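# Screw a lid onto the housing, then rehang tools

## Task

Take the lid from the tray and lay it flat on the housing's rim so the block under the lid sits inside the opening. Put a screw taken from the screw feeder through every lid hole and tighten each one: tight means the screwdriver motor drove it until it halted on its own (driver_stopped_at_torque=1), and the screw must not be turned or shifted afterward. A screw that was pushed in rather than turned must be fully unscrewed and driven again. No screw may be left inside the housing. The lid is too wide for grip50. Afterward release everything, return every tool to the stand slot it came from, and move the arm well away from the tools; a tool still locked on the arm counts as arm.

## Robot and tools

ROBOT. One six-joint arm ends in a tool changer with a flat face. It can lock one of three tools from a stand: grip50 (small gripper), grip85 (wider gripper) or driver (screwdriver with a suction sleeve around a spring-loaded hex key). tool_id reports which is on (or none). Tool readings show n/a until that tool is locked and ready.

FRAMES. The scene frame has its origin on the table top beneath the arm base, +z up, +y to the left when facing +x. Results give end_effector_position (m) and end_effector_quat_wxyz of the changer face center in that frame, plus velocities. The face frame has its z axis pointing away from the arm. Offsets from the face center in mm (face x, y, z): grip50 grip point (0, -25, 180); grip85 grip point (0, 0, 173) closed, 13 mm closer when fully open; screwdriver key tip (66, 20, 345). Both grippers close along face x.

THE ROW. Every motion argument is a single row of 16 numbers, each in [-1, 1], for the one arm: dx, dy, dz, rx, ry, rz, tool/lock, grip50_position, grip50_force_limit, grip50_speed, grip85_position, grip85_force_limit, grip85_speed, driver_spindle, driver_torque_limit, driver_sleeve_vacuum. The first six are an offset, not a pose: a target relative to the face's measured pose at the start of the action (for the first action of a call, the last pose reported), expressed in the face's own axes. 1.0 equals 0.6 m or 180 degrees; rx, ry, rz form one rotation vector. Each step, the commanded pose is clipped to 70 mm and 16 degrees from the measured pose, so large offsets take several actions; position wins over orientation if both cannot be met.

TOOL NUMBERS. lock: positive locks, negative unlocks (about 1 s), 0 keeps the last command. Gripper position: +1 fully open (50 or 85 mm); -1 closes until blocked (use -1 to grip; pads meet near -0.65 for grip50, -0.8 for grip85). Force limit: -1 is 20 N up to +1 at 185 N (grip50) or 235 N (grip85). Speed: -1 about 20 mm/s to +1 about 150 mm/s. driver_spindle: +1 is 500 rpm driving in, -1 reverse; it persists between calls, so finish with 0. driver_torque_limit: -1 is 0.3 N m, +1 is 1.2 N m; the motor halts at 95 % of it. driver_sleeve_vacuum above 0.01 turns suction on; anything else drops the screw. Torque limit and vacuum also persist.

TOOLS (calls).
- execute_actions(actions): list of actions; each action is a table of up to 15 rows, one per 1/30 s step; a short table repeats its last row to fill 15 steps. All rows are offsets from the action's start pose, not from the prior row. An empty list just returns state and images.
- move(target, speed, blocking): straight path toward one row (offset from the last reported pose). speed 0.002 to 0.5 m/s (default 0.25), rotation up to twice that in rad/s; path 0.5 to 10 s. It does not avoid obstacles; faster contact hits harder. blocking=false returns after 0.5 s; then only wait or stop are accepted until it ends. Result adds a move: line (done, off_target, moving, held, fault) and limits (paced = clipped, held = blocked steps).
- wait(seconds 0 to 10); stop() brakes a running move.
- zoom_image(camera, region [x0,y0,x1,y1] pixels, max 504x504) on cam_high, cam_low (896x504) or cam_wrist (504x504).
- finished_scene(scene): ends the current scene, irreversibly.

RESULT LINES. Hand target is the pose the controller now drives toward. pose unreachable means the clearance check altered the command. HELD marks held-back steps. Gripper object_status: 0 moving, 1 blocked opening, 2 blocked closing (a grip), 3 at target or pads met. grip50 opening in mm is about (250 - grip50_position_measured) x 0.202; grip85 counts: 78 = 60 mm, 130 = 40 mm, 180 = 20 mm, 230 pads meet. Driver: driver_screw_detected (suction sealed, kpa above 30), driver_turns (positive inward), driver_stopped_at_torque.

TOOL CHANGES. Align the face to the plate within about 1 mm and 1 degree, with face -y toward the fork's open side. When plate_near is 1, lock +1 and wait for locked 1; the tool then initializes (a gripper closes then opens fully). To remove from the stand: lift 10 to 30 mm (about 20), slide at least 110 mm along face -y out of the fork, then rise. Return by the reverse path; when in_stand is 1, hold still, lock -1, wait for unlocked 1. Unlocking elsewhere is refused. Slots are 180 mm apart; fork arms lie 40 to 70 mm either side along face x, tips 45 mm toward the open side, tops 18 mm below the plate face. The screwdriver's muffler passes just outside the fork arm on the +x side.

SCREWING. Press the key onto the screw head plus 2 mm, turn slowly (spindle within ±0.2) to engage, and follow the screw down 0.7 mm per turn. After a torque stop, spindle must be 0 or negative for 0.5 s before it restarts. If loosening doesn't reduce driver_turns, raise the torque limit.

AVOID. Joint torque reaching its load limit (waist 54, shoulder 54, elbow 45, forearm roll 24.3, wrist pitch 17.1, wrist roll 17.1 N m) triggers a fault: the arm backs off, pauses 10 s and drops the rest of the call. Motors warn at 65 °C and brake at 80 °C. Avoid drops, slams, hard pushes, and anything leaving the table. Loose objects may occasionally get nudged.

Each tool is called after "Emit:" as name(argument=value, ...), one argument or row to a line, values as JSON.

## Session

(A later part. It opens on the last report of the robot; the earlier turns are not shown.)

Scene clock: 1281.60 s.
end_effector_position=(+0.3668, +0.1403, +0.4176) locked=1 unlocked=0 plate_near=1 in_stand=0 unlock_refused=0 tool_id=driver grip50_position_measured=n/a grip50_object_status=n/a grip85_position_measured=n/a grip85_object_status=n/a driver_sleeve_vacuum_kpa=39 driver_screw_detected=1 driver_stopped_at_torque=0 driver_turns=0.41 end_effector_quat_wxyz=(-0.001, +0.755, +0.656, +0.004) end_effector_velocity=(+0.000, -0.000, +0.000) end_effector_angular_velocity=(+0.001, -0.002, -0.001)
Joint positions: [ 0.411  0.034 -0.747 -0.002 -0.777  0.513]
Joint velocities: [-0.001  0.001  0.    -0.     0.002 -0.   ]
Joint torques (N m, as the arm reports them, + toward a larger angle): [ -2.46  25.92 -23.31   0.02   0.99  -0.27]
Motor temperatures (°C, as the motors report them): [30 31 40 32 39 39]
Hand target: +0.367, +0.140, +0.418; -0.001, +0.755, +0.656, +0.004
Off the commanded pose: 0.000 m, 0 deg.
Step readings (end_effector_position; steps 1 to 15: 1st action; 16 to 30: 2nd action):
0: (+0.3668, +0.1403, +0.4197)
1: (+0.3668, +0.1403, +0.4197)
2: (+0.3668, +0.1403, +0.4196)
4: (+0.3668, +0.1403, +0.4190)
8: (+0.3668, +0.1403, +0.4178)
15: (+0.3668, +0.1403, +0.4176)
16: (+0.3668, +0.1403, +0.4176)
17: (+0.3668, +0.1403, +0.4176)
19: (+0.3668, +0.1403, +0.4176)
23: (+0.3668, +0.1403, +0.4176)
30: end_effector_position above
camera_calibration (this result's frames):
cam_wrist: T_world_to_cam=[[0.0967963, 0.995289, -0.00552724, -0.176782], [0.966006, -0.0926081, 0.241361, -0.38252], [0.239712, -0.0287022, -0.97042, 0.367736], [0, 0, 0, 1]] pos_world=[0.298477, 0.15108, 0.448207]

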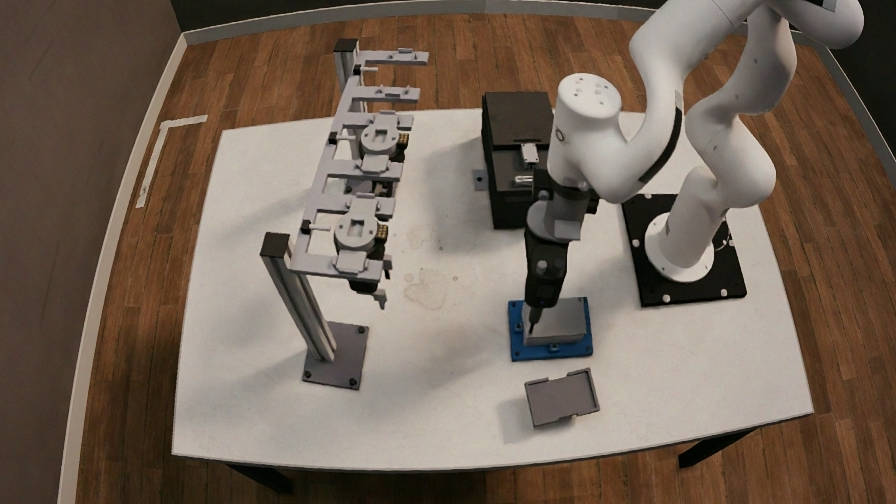

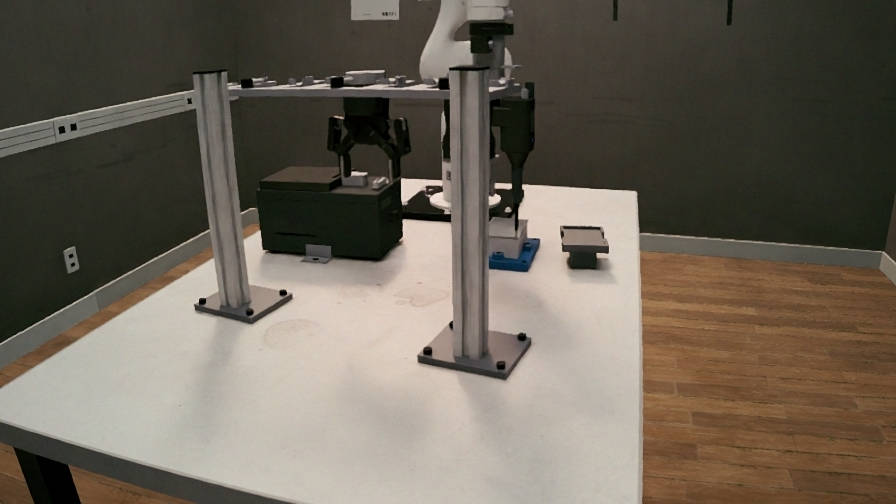

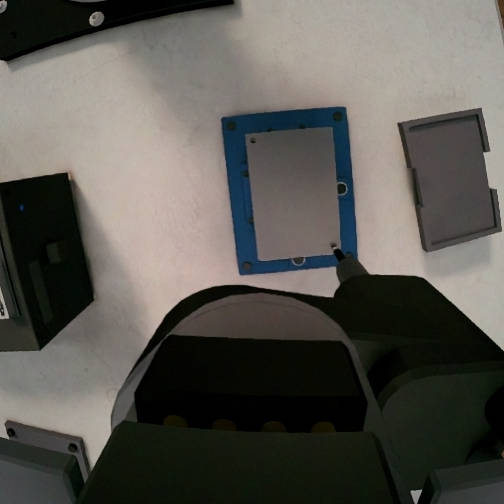

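Emit:
execute_actions(
  actions=[
    [[0,0,0,0,0,0,0,0,0,0,0,0,0,0.15,0,1]],
    [[0,0,0,0,0,0,0,0,0,0,0,0,0,0.15,0,1]],
    [[0,0,0,0,0,0,0,0,0,0,0,0,0,0,0,1]],
  ],
)

Emit:
zoom_image(
  camera="cam_wrist",
  region=[310,225,350,265],
)

Scene clock: 1294.47 s.
end_effector_position=(+0.3668, +0.1403, +0.4176) locked=1 unlocked=0 plate_near=1 in_stand=0 unlock_refused=0 tool_id=driver grip50_position_measured=n/a grip50_object_status=n/a grip85_position_measured=n/a grip85_object_status=n/a driver_sleeve_vacuum_kpa=40 driver_screw_detected=1 driver_stopped_at_torque=0 driver_turns=1.63 end_effector_quat_wxyz=(-0.001, +0.755, +0.656, +0.004) end_effector_velocity=(+0.000, -0.000, +0.000) end_effector_angular_velocity=(-0.001, -0.001, -0.001)
Joint positions: [ 0.411  0.034 -0.747 -0.002 -0.777  0.513]
Joint velocities: [-0.001 -0.    -0.001 -0.001  0.     0.   ]
Joint torques (N m, as the arm reports them, + toward a larger angle): [ -2.14  27.48 -23.64   0.04   1.14  -0.12]
Motor temperatures (°C, as the motors report them): [30 31 40 32 39 39]
Hand target: +0.367, +0.140, +0.418; -0.001, +0.755, +0.656, +0.004
Off the commanded pose: 0.000 m, 0 deg.
Step readings (end_effector_position; steps 1 to 15: 1st action; 16 to 30: 2nd action; 31 to 45: 3rd action):
0: (+0.3668, +0.1403, +0.4176)
1: (+0.3668, +0.1403, +0.4176)
2: (+0.3668, +0.1403, +0.4176)
4: (+0.3668, +0.1403, +0.4176)
8: (+0.3668, +0.1403, +0.4176)
15: (+0.3668, +0.1403, +0.4176)
16: (+0.3668, +0.1403, +0.4176)
17: (+0.3668, +0.1403, +0.4176)
19: (+0.3668, +0.1403, +0.4176)
23: (+0.3668, +0.1403, +0.4176)
30: (+0.3668, +0.1403, +0.4176)
31: (+0.3668, +0.1403, +0.4176)
32: (+0.3668, +0.1403, +0.4176)
34: (+0.3668, +0.1403, +0.4176)
38: (+0.3668, +0.1403, +0.4176)
45: end_effector_position above
camera_calibration (this result's frames):
cam_wrist: T_world_to_cam=[[0.0967953, 0.995289, -0.00553547, -0.176777], [0.96601, -0.0926054, 0.24135, -0.382514], [0.2397, -0.0287088, -0.970422, 0.367742], [0, 0, 0, 1]] pos_world=[0.298475, 0.151078, 0.448206]

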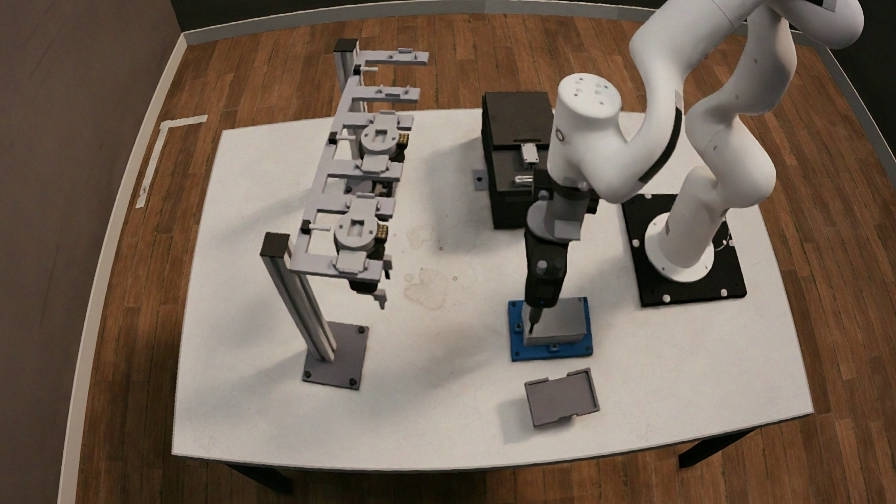

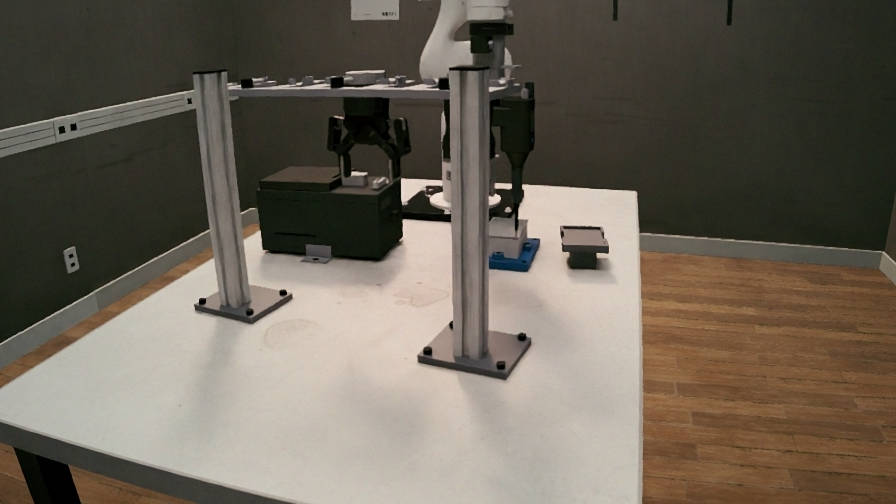

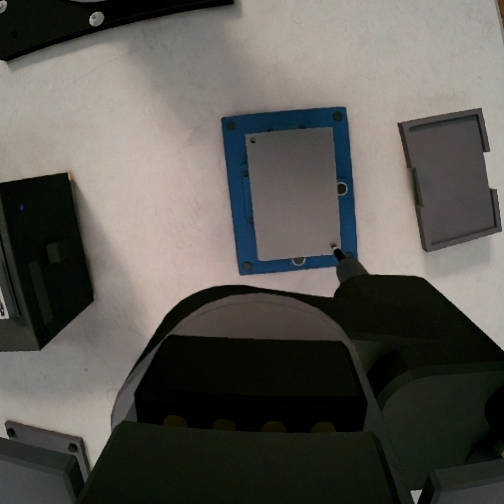

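Region (310, 225, 350, 265) of cam_wrist's 504x504 image, scaled by 12.600, with more detail than that image has.

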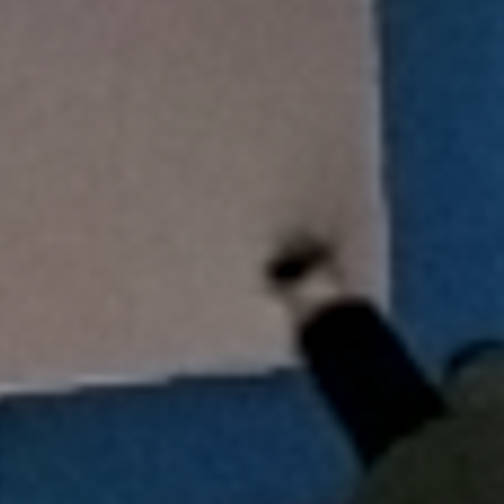

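Emit:
execute_actions(
  actions=[
    [[0,0,0.002,0,0,0,0,0,0,0.2,0,1]],
    [[0,0,0.001,0,0,0,0,0,0,0,0,0,0,0.2,0,1]],
  ],
)


Emit:
execute_actions(
  actions=[
    [[0,0,0.002,0,0,0,0,0,0,0,0,0,0,0.2,0,1]],
    [[0,0,0.001,0,0,0,0,0,0,0,0,0,0,0.2,0,1]],
    [[0,0,0.001,0,0,0,0,0,0,0,0,0,0,0.2,0,1]],
    [[0,0,0.001,0,0,0,0,0,0,0,0,0,0,0.2,0,1]],
    [[0,0,0,0,0,0,0,0,0,0,0,0,0,0,0,1]],
  ],
)

Emit:
zoom_image(
  camera="cam_wrist",
  region=[310,225,350,265],
)

Scene clock: 1315.77 s.
end_effector_position=(+0.3668, +0.1404, +0.4147) locked=1 unlocked=0 plate_near=1 in_stand=0 unlock_refused=0 tool_id=driver grip50_position_measured=n/a grip50_object_status=n/a grip85_position_measured=n/a grip85_object_status=n/a driver_sleeve_vacuum_kpa=40 driver_screw_detected=1 driver_stopped_at_torque=0 driver_turns=4.90 end_effector_quat_wxyz=(-0.001, +0.755, +0.656, +0.004) end_effector_velocity=(+0.000, +0.000, +0.000) end_effector_angular_velocity=(+0.001, -0.002, +0.001)
Joint positions: [ 0.411  0.03  -0.744 -0.002 -0.77   0.513]
Joint velocities: [ 0.001  0.001 -0.     0.001  0.001 -0.001]
Joint torques (N m, as the arm reports them, + toward a larger angle): [ -1.6   25.67 -22.46   0.16   1.14  -0.16]
Motor temperatures (°C, as the motors report them): [30 31 40 32 39 39]
Hand target: +0.367, +0.140, +0.415; -0.001, +0.755, +0.656, +0.004
Off the commanded pose: 0.000 m, 0 deg.
Step readings (end_effector_position; steps 1 to 15: 1st action; 16 to 30: 2nd action; 31 to 45: 3rd action; 46 to 60: 4th action; 61 to 75: 5th action):
0: (+0.3668, +0.1403, +0.4176)
1: (+0.3668, +0.1403, +0.4176)
2: (+0.3668, +0.1403, +0.4175)
4: (+0.3668, +0.1403, +0.4169)
8: (+0.3668, +0.1403, +0.4165)
15: (+0.3668, +0.1403, +0.4164)
16: (+0.3668, +0.1403, +0.4164)
17: (+0.3668, +0.1403, +0.4164)
19: (+0.3668, +0.1403, +0.4161)
23: (+0.3668, +0.1403, +0.4159)
30: (+0.3668, +0.1403, +0.4158)
31: (+0.3668, +0.1403, +0.4158)
32: (+0.3668, +0.1404, +0.4158)
34: (+0.3668, +0.1404, +0.4155)
38: (+0.3668, +0.1403, +0.4153)
45: (+0.3668, +0.1404, +0.4153)
46: (+0.3668, +0.1404, +0.4152)
47: (+0.3668, +0.1404, +0.4152)
49: (+0.3668, +0.1404, +0.4149)
53: (+0.3668, +0.1404, +0.4147)
60: (+0.3668, +0.1404, +0.4147)
61: (+0.3668, +0.1404, +0.4147)
62: (+0.3668, +0.1404, +0.4147)
64: (+0.3668, +0.1404, +0.4147)
68: (+0.3668, +0.1404, +0.4147)
75: end_effector_position above
camera_calibration (this result's frames):
cam_wrist: T_world_to_cam=[[0.096805, 0.995288, -0.00550581, -0.176829], [0.965988, -0.0926197, 0.241429, -0.381852], [0.239781, -0.0286901, -0.970403, 0.364829], [0, 0, 0, 1]] pos_world=[0.298503, 0.151096, 0.445248]

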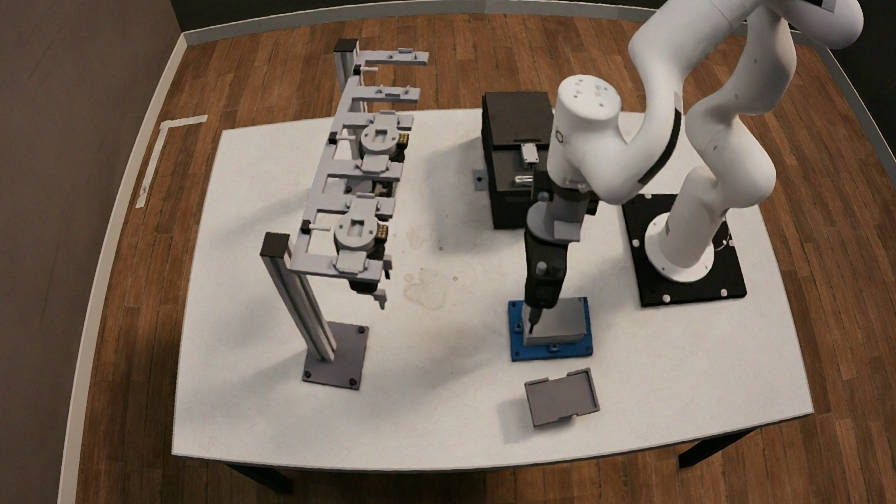

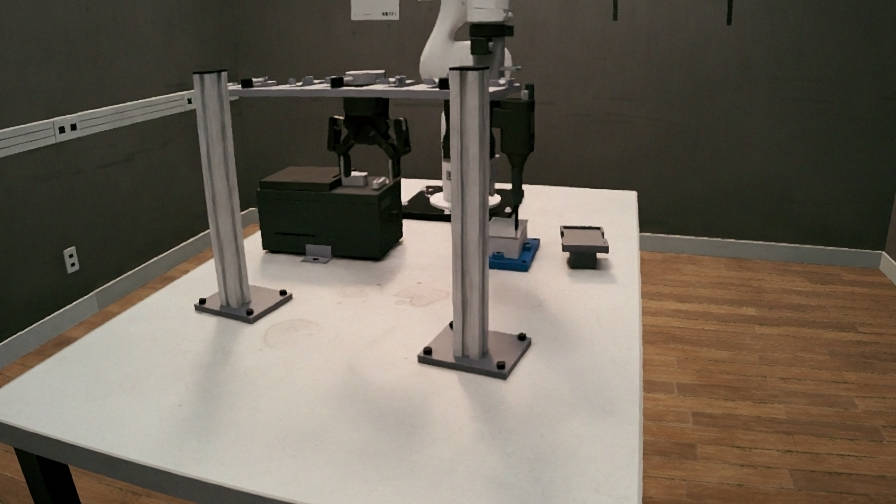

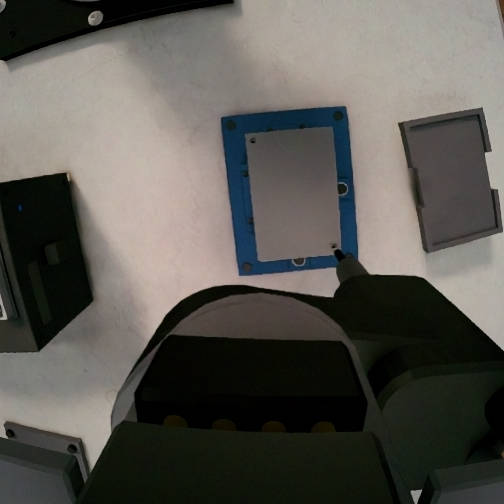

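Region (310, 225, 350, 265) of cam_wrist's 504x504 image, scaled by 12.600, with more detail than that image has.

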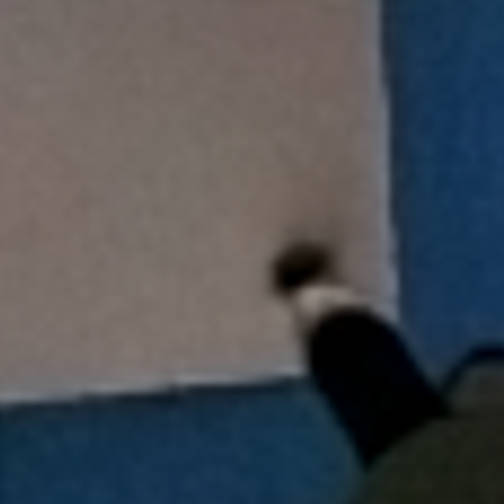

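Emit:
execute_actions(
  actions=[
    [[0,0,0,0,0,0,0,0,0,0,0,0,0,0.2,0,1]],
    [[0,0,0,0,0,0,0,0,0,0,0,0,0,0.2,0,1]],
    [[0,0,0,0,0,0,0,0,0,0,0,0,0,0,0,1]],
  ],
)

Emit:
zoom_image(
  camera="cam_wrist",
  region=[310,225,350,265],
)

Emit:
zoom_image(
  camera="cam_low",
  region=[500,210,540,250],
)

Scene clock: 1343.37 s.
end_effector_position=(+0.3668, +0.1404, +0.4147) locked=1 unlocked=0 plate_near=1 in_stand=0 unlock_refused=0 tool_id=driver grip50_position_measured=n/a grip50_object_status=n/a grip85_position_measured=n/a grip85_object_status=n/a driver_sleeve_vacuum_kpa=40 driver_screw_detected=1 driver_stopped_at_torque=0 driver_turns=6.51 end_effector_quat_wxyz=(-0.001, +0.755, +0.656, +0.004) end_effector_velocity=(-0.000, +0.000, -0.000) end_effector_angular_velocity=(+0.000, +0.001, -0.001)
Joint positions: [ 0.411  0.03  -0.744 -0.002 -0.77   0.513]
Joint velocities: [ 0.    -0.     0.     0.    -0.     0.001]
Joint torques (N m, as the arm reports them, + toward a larger angle): [ -1.34  26.34 -23.25   0.12   1.15  -0.19]
Motor temperatures (°C, as the motors report them): [30 31 40 32 39 39]
Hand target: +0.367, +0.140, +0.415; -0.001, +0.755, +0.656, +0.004
Off the commanded pose: 0.000 m, 0 deg.
Step readings (end_effector_position; steps 1 to 15: 1st action; 16 to 30: 2nd action; 31 to 45: 3rd action):
0: (+0.3668, +0.1404, +0.4147)
1: (+0.3668, +0.1404, +0.4147)
2: (+0.3668, +0.1404, +0.4147)
4: (+0.3668, +0.1404, +0.4147)
8: (+0.3668, +0.1404, +0.4147)
15: (+0.3668, +0.1404, +0.4147)
16: (+0.3668, +0.1404, +0.4147)
17: (+0.3668, +0.1404, +0.4147)
19: (+0.3668, +0.1404, +0.4147)
23: (+0.3668, +0.1404, +0.4147)
30: (+0.3668, +0.1404, +0.4147)
31: (+0.3668, +0.1404, +0.4147)
32: (+0.3668, +0.1404, +0.4147)
34: (+0.3668, +0.1404, +0.4147)
38: (+0.3668, +0.1404, +0.4147)
45: end_effector_position above
camera_calibration (this result's frames):
cam_wrist: T_world_to_cam=[[0.0968055, 0.995288, -0.00550731, -0.176828], [0.965989, -0.0926198, 0.241427, -0.381851], [0.23978, -0.0286915, -0.970403, 0.36483], [0, 0, 0, 1]] pos_world=[0.298503, 0.151095, 0.445248]

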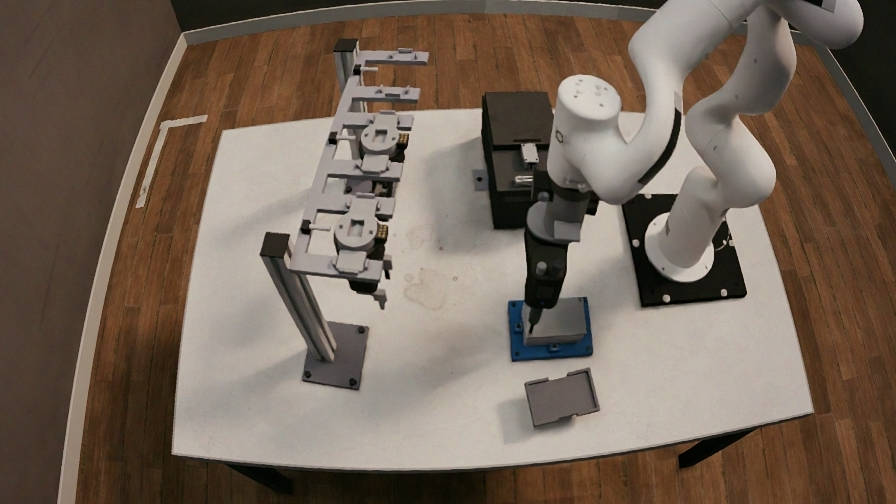

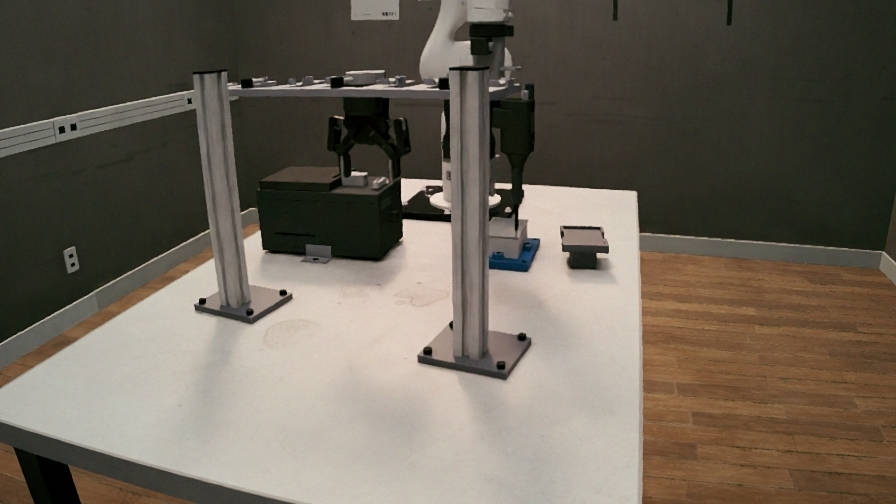

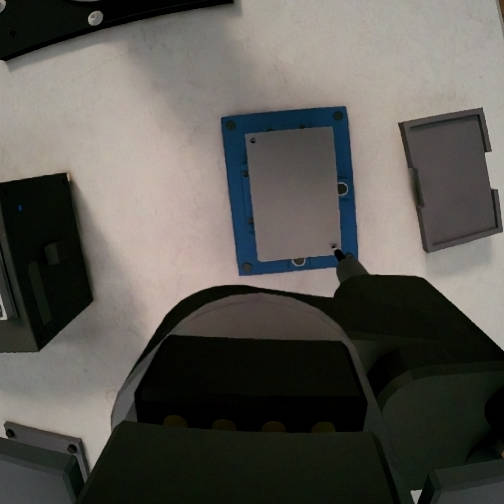

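Region (310, 225, 350, 265) of cam_wrist's 504x504 image, scaled by 12.600, with more detail than that image has.

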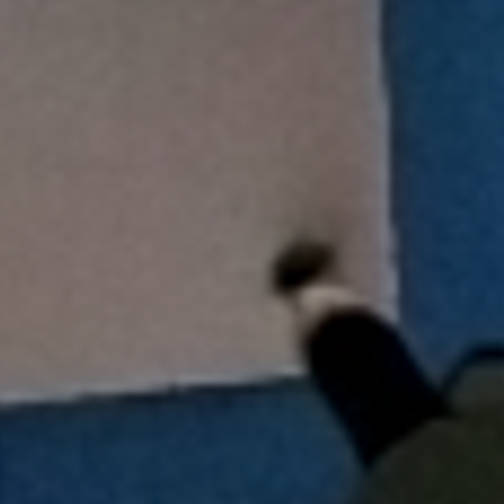

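Region (500, 210, 540, 250) of cam_low's 896x504 image, scaled by 12.600, with more detail than that image has.

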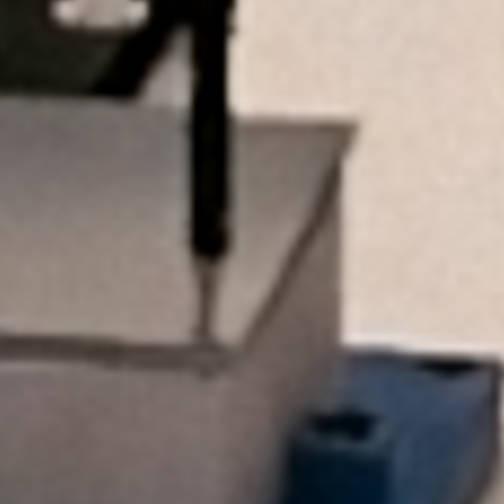

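Emit:
move(
  target=[0,0,-0.02,0,0,0,0,0,0,0,0,0,0,0,0,1],
  speed=0.01,
)

Emit:
zoom_image(
  camera="cam_wrist",
  region=[310,225,350,265],
)

Emit:
zoom_image(
  camera="cam_low",
  region=[500,210,540,250],
)

Emit:
zoom_image(
  camera="cam_high",
  region=[510,310,550,350],
)

Scene clock: 1363.50 s.
end_effector_position=(+0.3668, +0.1403, +0.4266) locked=1 unlocked=0 plate_near=1 in_stand=0 unlock_refused=0 tool_id=driver grip50_position_measured=n/a grip50_object_status=n/a grip85_position_measured=n/a grip85_object_status=n/a driver_sleeve_vacuum_kpa=40 driver_screw_detected=1 driver_stopped_at_torque=0 driver_turns=6.51 end_effector_quat_wxyz=(-0.001, +0.755, +0.656, +0.004) end_effector_velocity=(-0.000, -0.000, +0.000) end_effector_angular_velocity=(+0.000, +0.001, -0.000)
Joint positions: [ 0.411  0.045 -0.759 -0.002 -0.8    0.513]
Joint velocities: [-0.     0.001 -0.     0.    -0.002 -0.   ]
Joint torques (N m, as the arm reports them, + toward a larger angle): [ -0.85  29.98 -25.18   0.68   0.8   -0.37]
Motor temperatures (°C, as the motors report them): [30 31 40 32 39 39]
Hand target: +0.367, +0.140, +0.427; -0.001, +0.755, +0.656, +0.004
Off the commanded pose: 0.000 m, 0 deg.
move: done
camera_calibration (this result's frames):
cam_wrist: T_world_to_cam=[[0.096771, 0.995292, -0.00545695, -0.176721], [0.965986, -0.0925978, 0.241448, -0.384706], [0.239806, -0.0286365, -0.970398, 0.37642], [0, 0, 0, 1]] pos_world=[0.298455, 0.151045, 0.457199]

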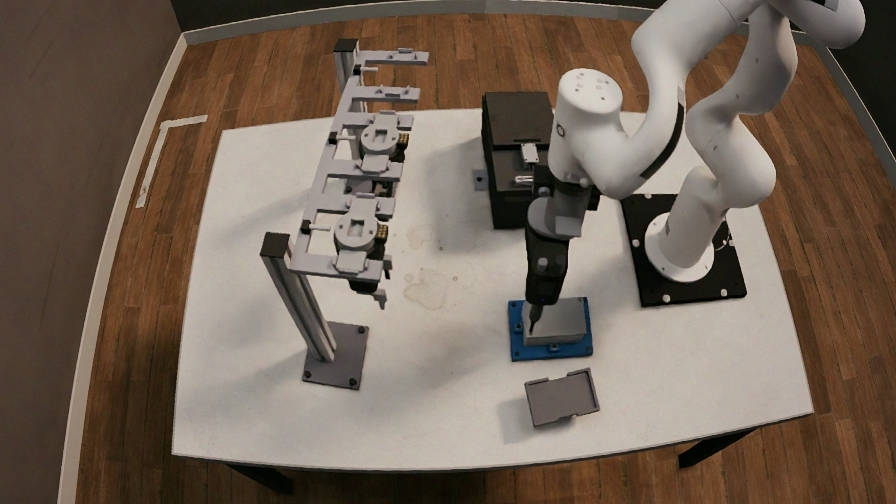

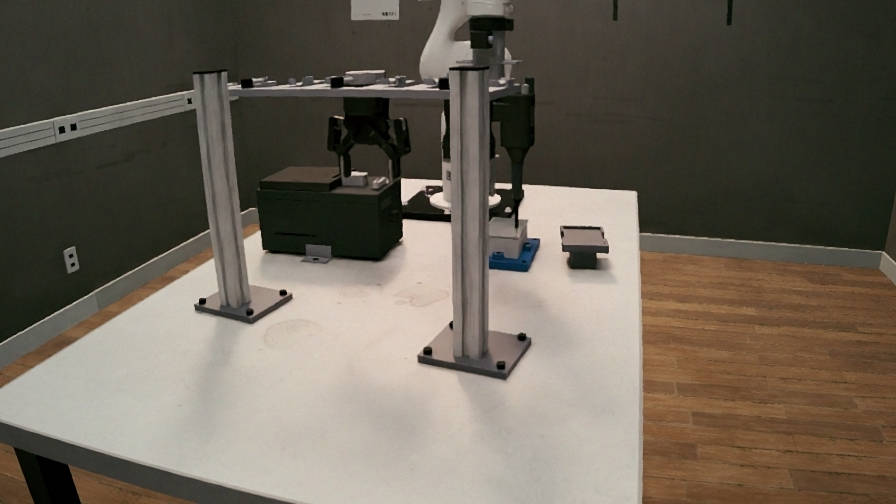

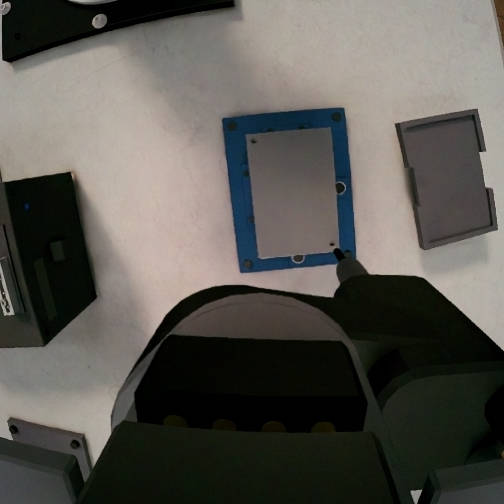

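Region (310, 225, 350, 265) of cam_wrist's 504x504 image, scaled by 12.600, with more detail than that image has.

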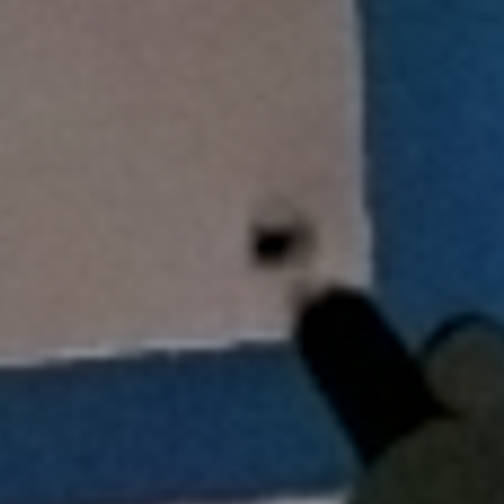

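Region (500, 210, 540, 250) of cam_low's 896x504 image, scaled by 12.600, with more detail than that image has.

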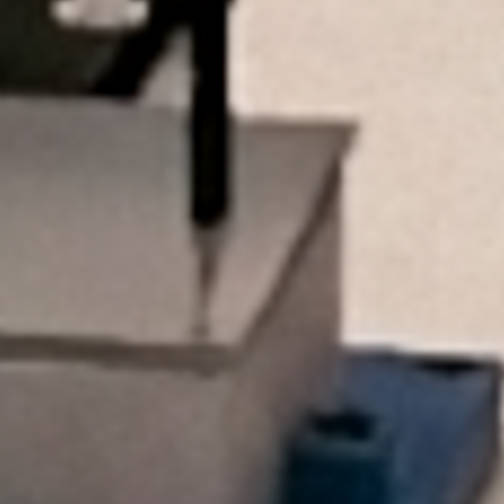

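Region (510, 310, 550, 350) of cam_high's 896x504 image, scaled by 12.600, with more detail than that image has.

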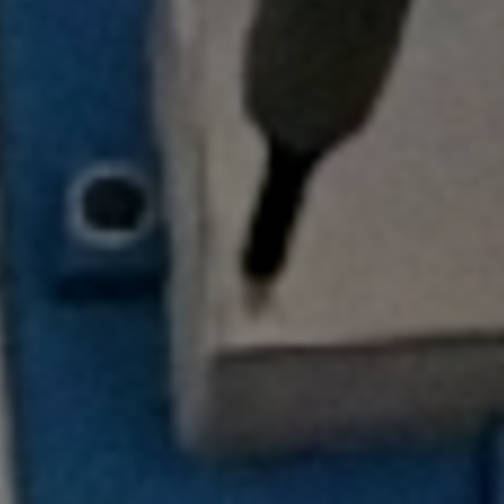

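Emit:
execute_actions(
  actions=[
    [[-0.0018,-0.0028,0.004,0,0,0,0,0,0,0,0,0,0,0,0,1]],
    [[0,0,0,0,0,0,0,0,0,0,0,0,0,0,0,1]],
  ],
)

Emit:
zoom_image(
  camera="cam_wrist",
  region=[310,225,350,265],
)

Emit:
zoom_image(
  camera="cam_low",
  region=[500,210,540,250],
)

Emit:
zoom_image(
  camera="cam_high",
  region=[510,310,550,350],
)

Scene clock: 1477.87 s.
end_effector_position=(+0.3650, +0.1395, +0.4242) locked=1 unlocked=0 plate_near=1 in_stand=0 unlock_refused=0 tool_id=driver grip50_position_measured=n/a grip50_object_status=n/a grip85_position_measured=n/a grip85_object_status=n/a driver_sleeve_vacuum_kpa=40 driver_screw_detected=1 driver_stopped_at_torque=0 driver_turns=6.51 end_effector_quat_wxyz=(-0.001, +0.755, +0.656, +0.004) end_effector_velocity=(+0.000, +0.000, +0.000) end_effector_angular_velocity=(+0.000, -0.003, +0.001)
Joint positions: [ 0.411  0.047 -0.751 -0.002 -0.794  0.512]
Joint velocities: [ 0.     0.    -0.001 -0.001  0.002  0.   ]
Joint torques (N m, as the arm reports them, + toward a larger angle): [ -1.26  28.59 -24.98   0.88   0.86  -0.35]
Motor temperatures (°C, as the motors report them): [30 31 41 32 39 39]
Hand target: +0.365, +0.139, +0.424; -0.001, +0.755, +0.656, +0.004
Off the commanded pose: 0.000 m, 0 deg.
Step readings (end_effector_position; steps 1 to 15: 1st action; 16 to 30: 2nd action):
0: (+0.3668, +0.1403, +0.4267)
1: (+0.3668, +0.1403, +0.4267)
2: (+0.3666, +0.1402, +0.4264)
4: (+0.3657, +0.1398, +0.4251)
8: (+0.3649, +0.1395, +0.4242)
15: (+0.3650, +0.1395, +0.4242)
16: (+0.3650, +0.1395, +0.4242)
17: (+0.3650, +0.1395, +0.4242)
19: (+0.3650, +0.1395, +0.4242)
23: (+0.3650, +0.1395, +0.4242)
30: end_effector_position above
camera_calibration (this result's frames):
cam_wrist: T_world_to_cam=[[0.0967808, 0.995291, -0.00542619, -0.175768], [0.965966, -0.0926126, 0.24152, -0.382505], [0.23988, -0.028616, -0.970381, 0.374469], [0, 0, 0, 1]] pos_world=[0.29667, 0.150231, 0.454806]

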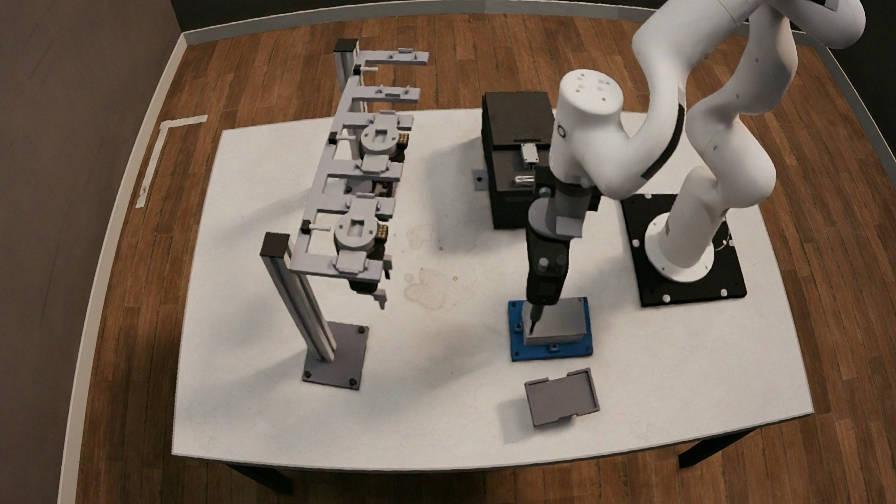

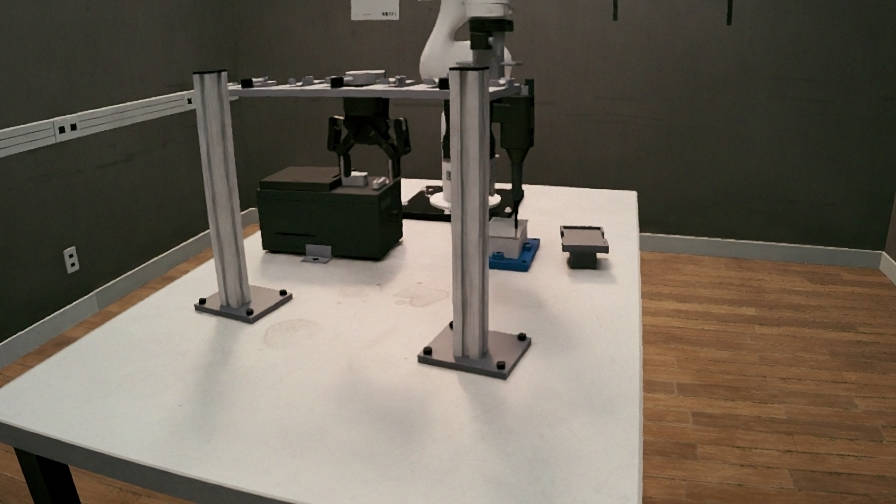

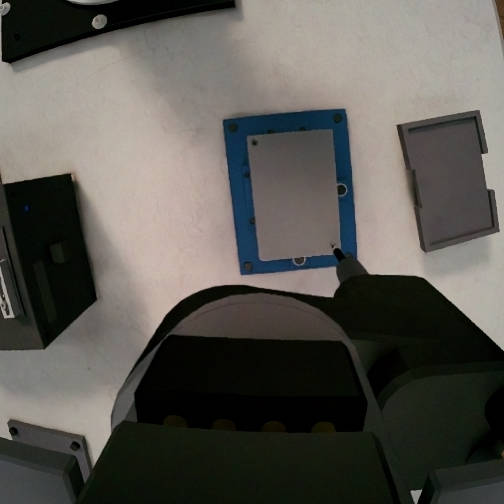

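Region (310, 225, 350, 265) of cam_wrist's 504x504 image, scaled by 12.600, with more detail than that image has.

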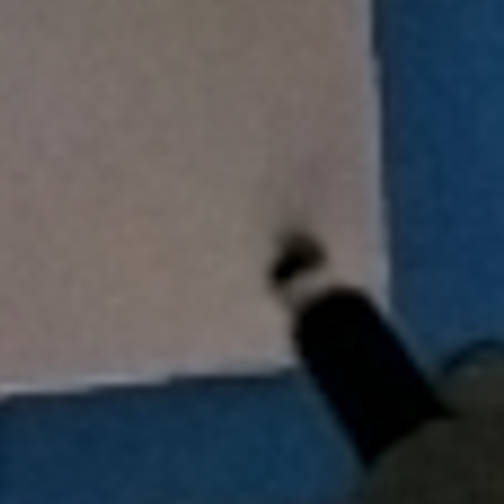

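Region (500, 210, 540, 250) of cam_low's 896x504 image, scaled by 12.600, with more detail than that image has.

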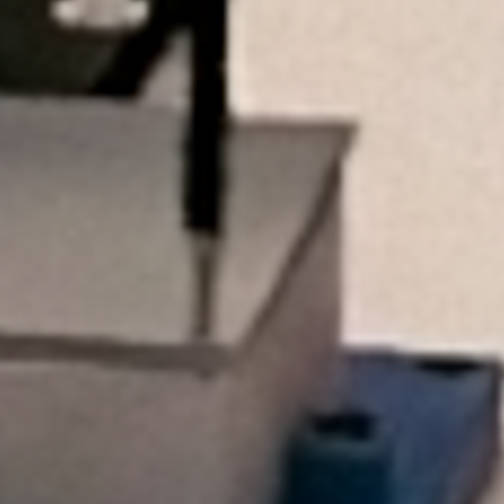

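Region (510, 310, 550, 350) of cam_high's 896x504 image, scaled by 12.600, with more detail than that image has.

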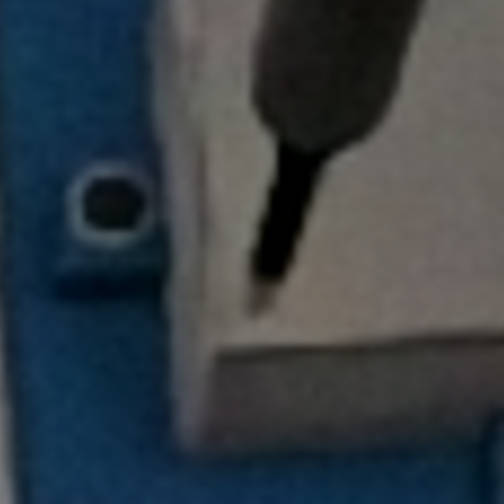

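Emit:
execute_actions(
  actions=[
    [[0,0,0.002,0,0,0,0,0,0,0,0,0,0,0,0,1],[0,0,0.004,0,0,0,0,0,0,0,0,0,0,0,0,1],[0,0,0.006,0,0,0,0,0,0,0,0,0,0,0,0,1],[0,0,0.008,0,0,0,0,0,0,0,0,0,0,0,0,1],[0,0,0.0095,0,0,0,0,0,0,0,0,0,0,0,0,1]],
    [[0,0,0,0,0,0,0,0,0,0,0,0,0,0,0,1]],
  ],
)

Emit:
zoom_image(
  camera="cam_wrist",
  region=[310,225,350,265],
)

Emit:
zoom_image(
  camera="cam_low",
  region=[500,210,540,250],
)

Scene clock: 1488.63 s.
end_effector_position=(+0.3650, +0.1395, +0.4186) locked=1 unlocked=0 plate_near=1 in_stand=0 unlock_refused=0 tool_id=driver grip50_position_measured=n/a grip50_object_status=n/a grip85_position_measured=n/a grip85_object_status=n/a driver_sleeve_vacuum_kpa=30 driver_screw_detected=0 driver_stopped_at_torque=0 driver_turns=6.51 end_effector_quat_wxyz=(-0.001, +0.755, +0.656, +0.004) end_effector_velocity=(-0.000, -0.001, +0.000) end_effector_angular_velocity=(-0.001, +0.001, -0.000)
Joint positions: [ 0.411  0.04  -0.744 -0.002 -0.78   0.512]
Joint velocities: [-0.001  0.001  0.    -0.001 -0.002  0.   ]
Joint torques (N m, as the arm reports them, + toward a larger angle): [ -1.81  28.35 -25.69   0.64   0.98  -0.19]
Motor temperatures (°C, as the motors report them): [30 31 41 32 39 39]
Hand target: +0.365, +0.140, +0.419; -0.001, +0.755, +0.656, +0.004
Off the commanded pose: 0.000 m, 0 deg.
Step readings (end_effector_position; steps 1 to 15: 1st action; 16 to 30: 2nd action):
0: (+0.3650, +0.1395, +0.4242)
1: (+0.3650, +0.1395, +0.4242)
2: (+0.3650, +0.1395, +0.4241)
4: (+0.3651, +0.1395, +0.4229)
8: (+0.3649, +0.1394, +0.4192)
15: (+0.3650, +0.1395, +0.4186)
16: (+0.3650, +0.1395, +0.4186)
17: (+0.3650, +0.1395, +0.4186)
19: (+0.3650, +0.1395, +0.4186)
23: (+0.3650, +0.1395, +0.4186)
30: end_effector_position above
camera_calibration (this result's frames):
cam_wrist: T_world_to_cam=[[0.0967923, 0.99529, -0.00543823, -0.175826], [0.965962, -0.0926204, 0.241536, -0.381176], [0.239895, -0.0286319, -0.970377, 0.368981], [0, 0, 0, 1]] pos_world=[0.296704, 0.150258, 0.449162]

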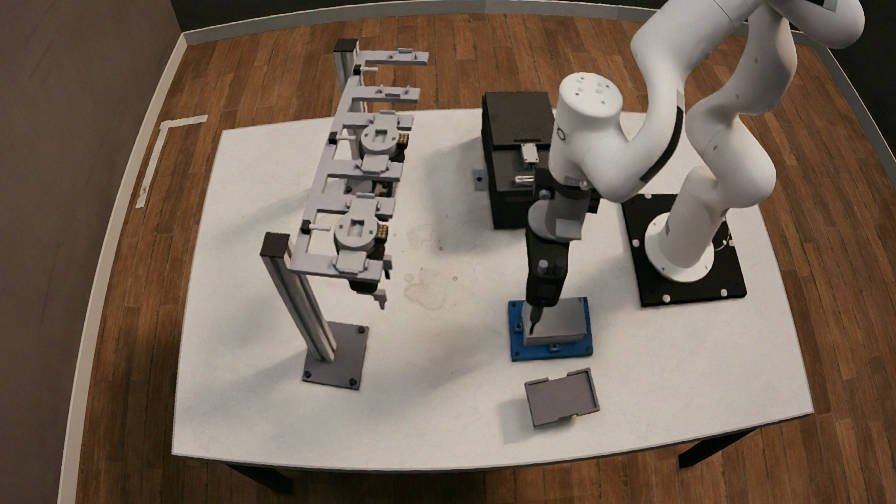

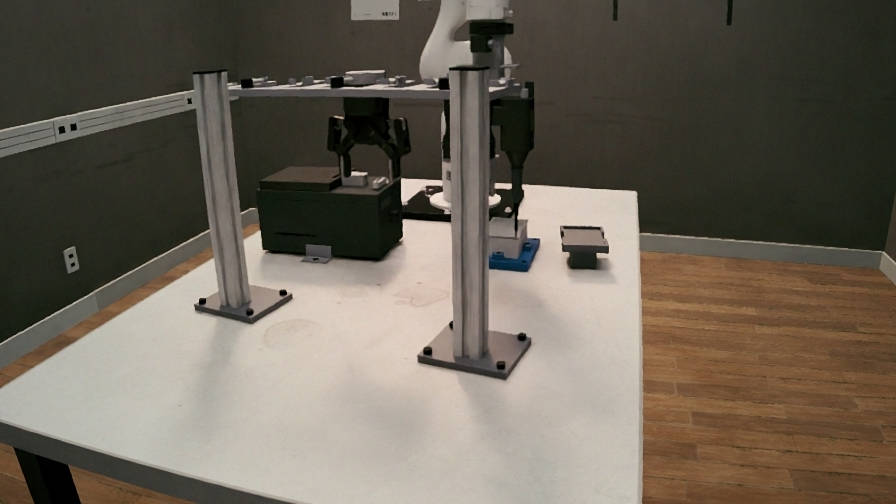

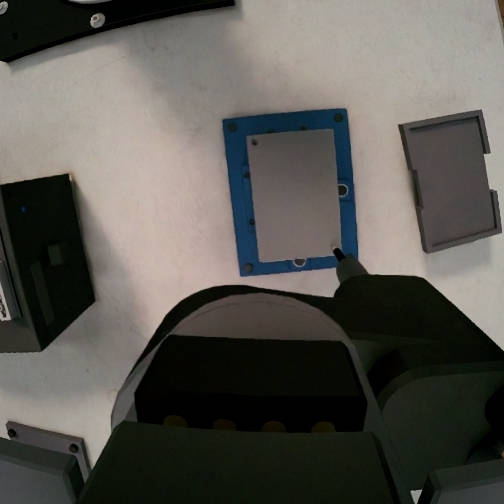

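Region (310, 225, 350, 265) of cam_wrist's 504x504 image, scaled by 12.600, with more detail than that image has.

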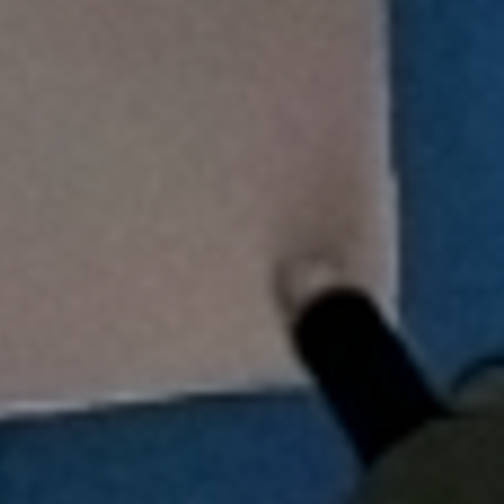

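Region (500, 210, 540, 250) of cam_low's 896x504 image, scaled by 12.600, with more detail than that image has.

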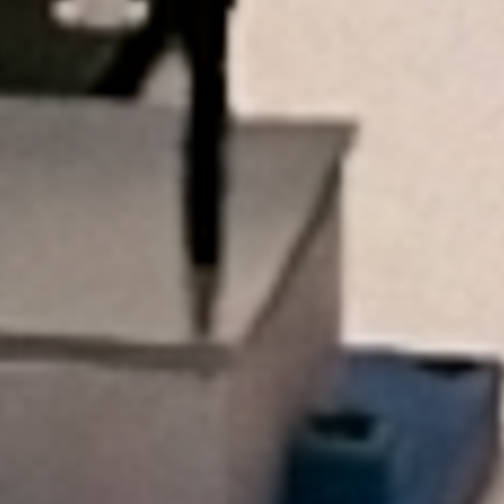

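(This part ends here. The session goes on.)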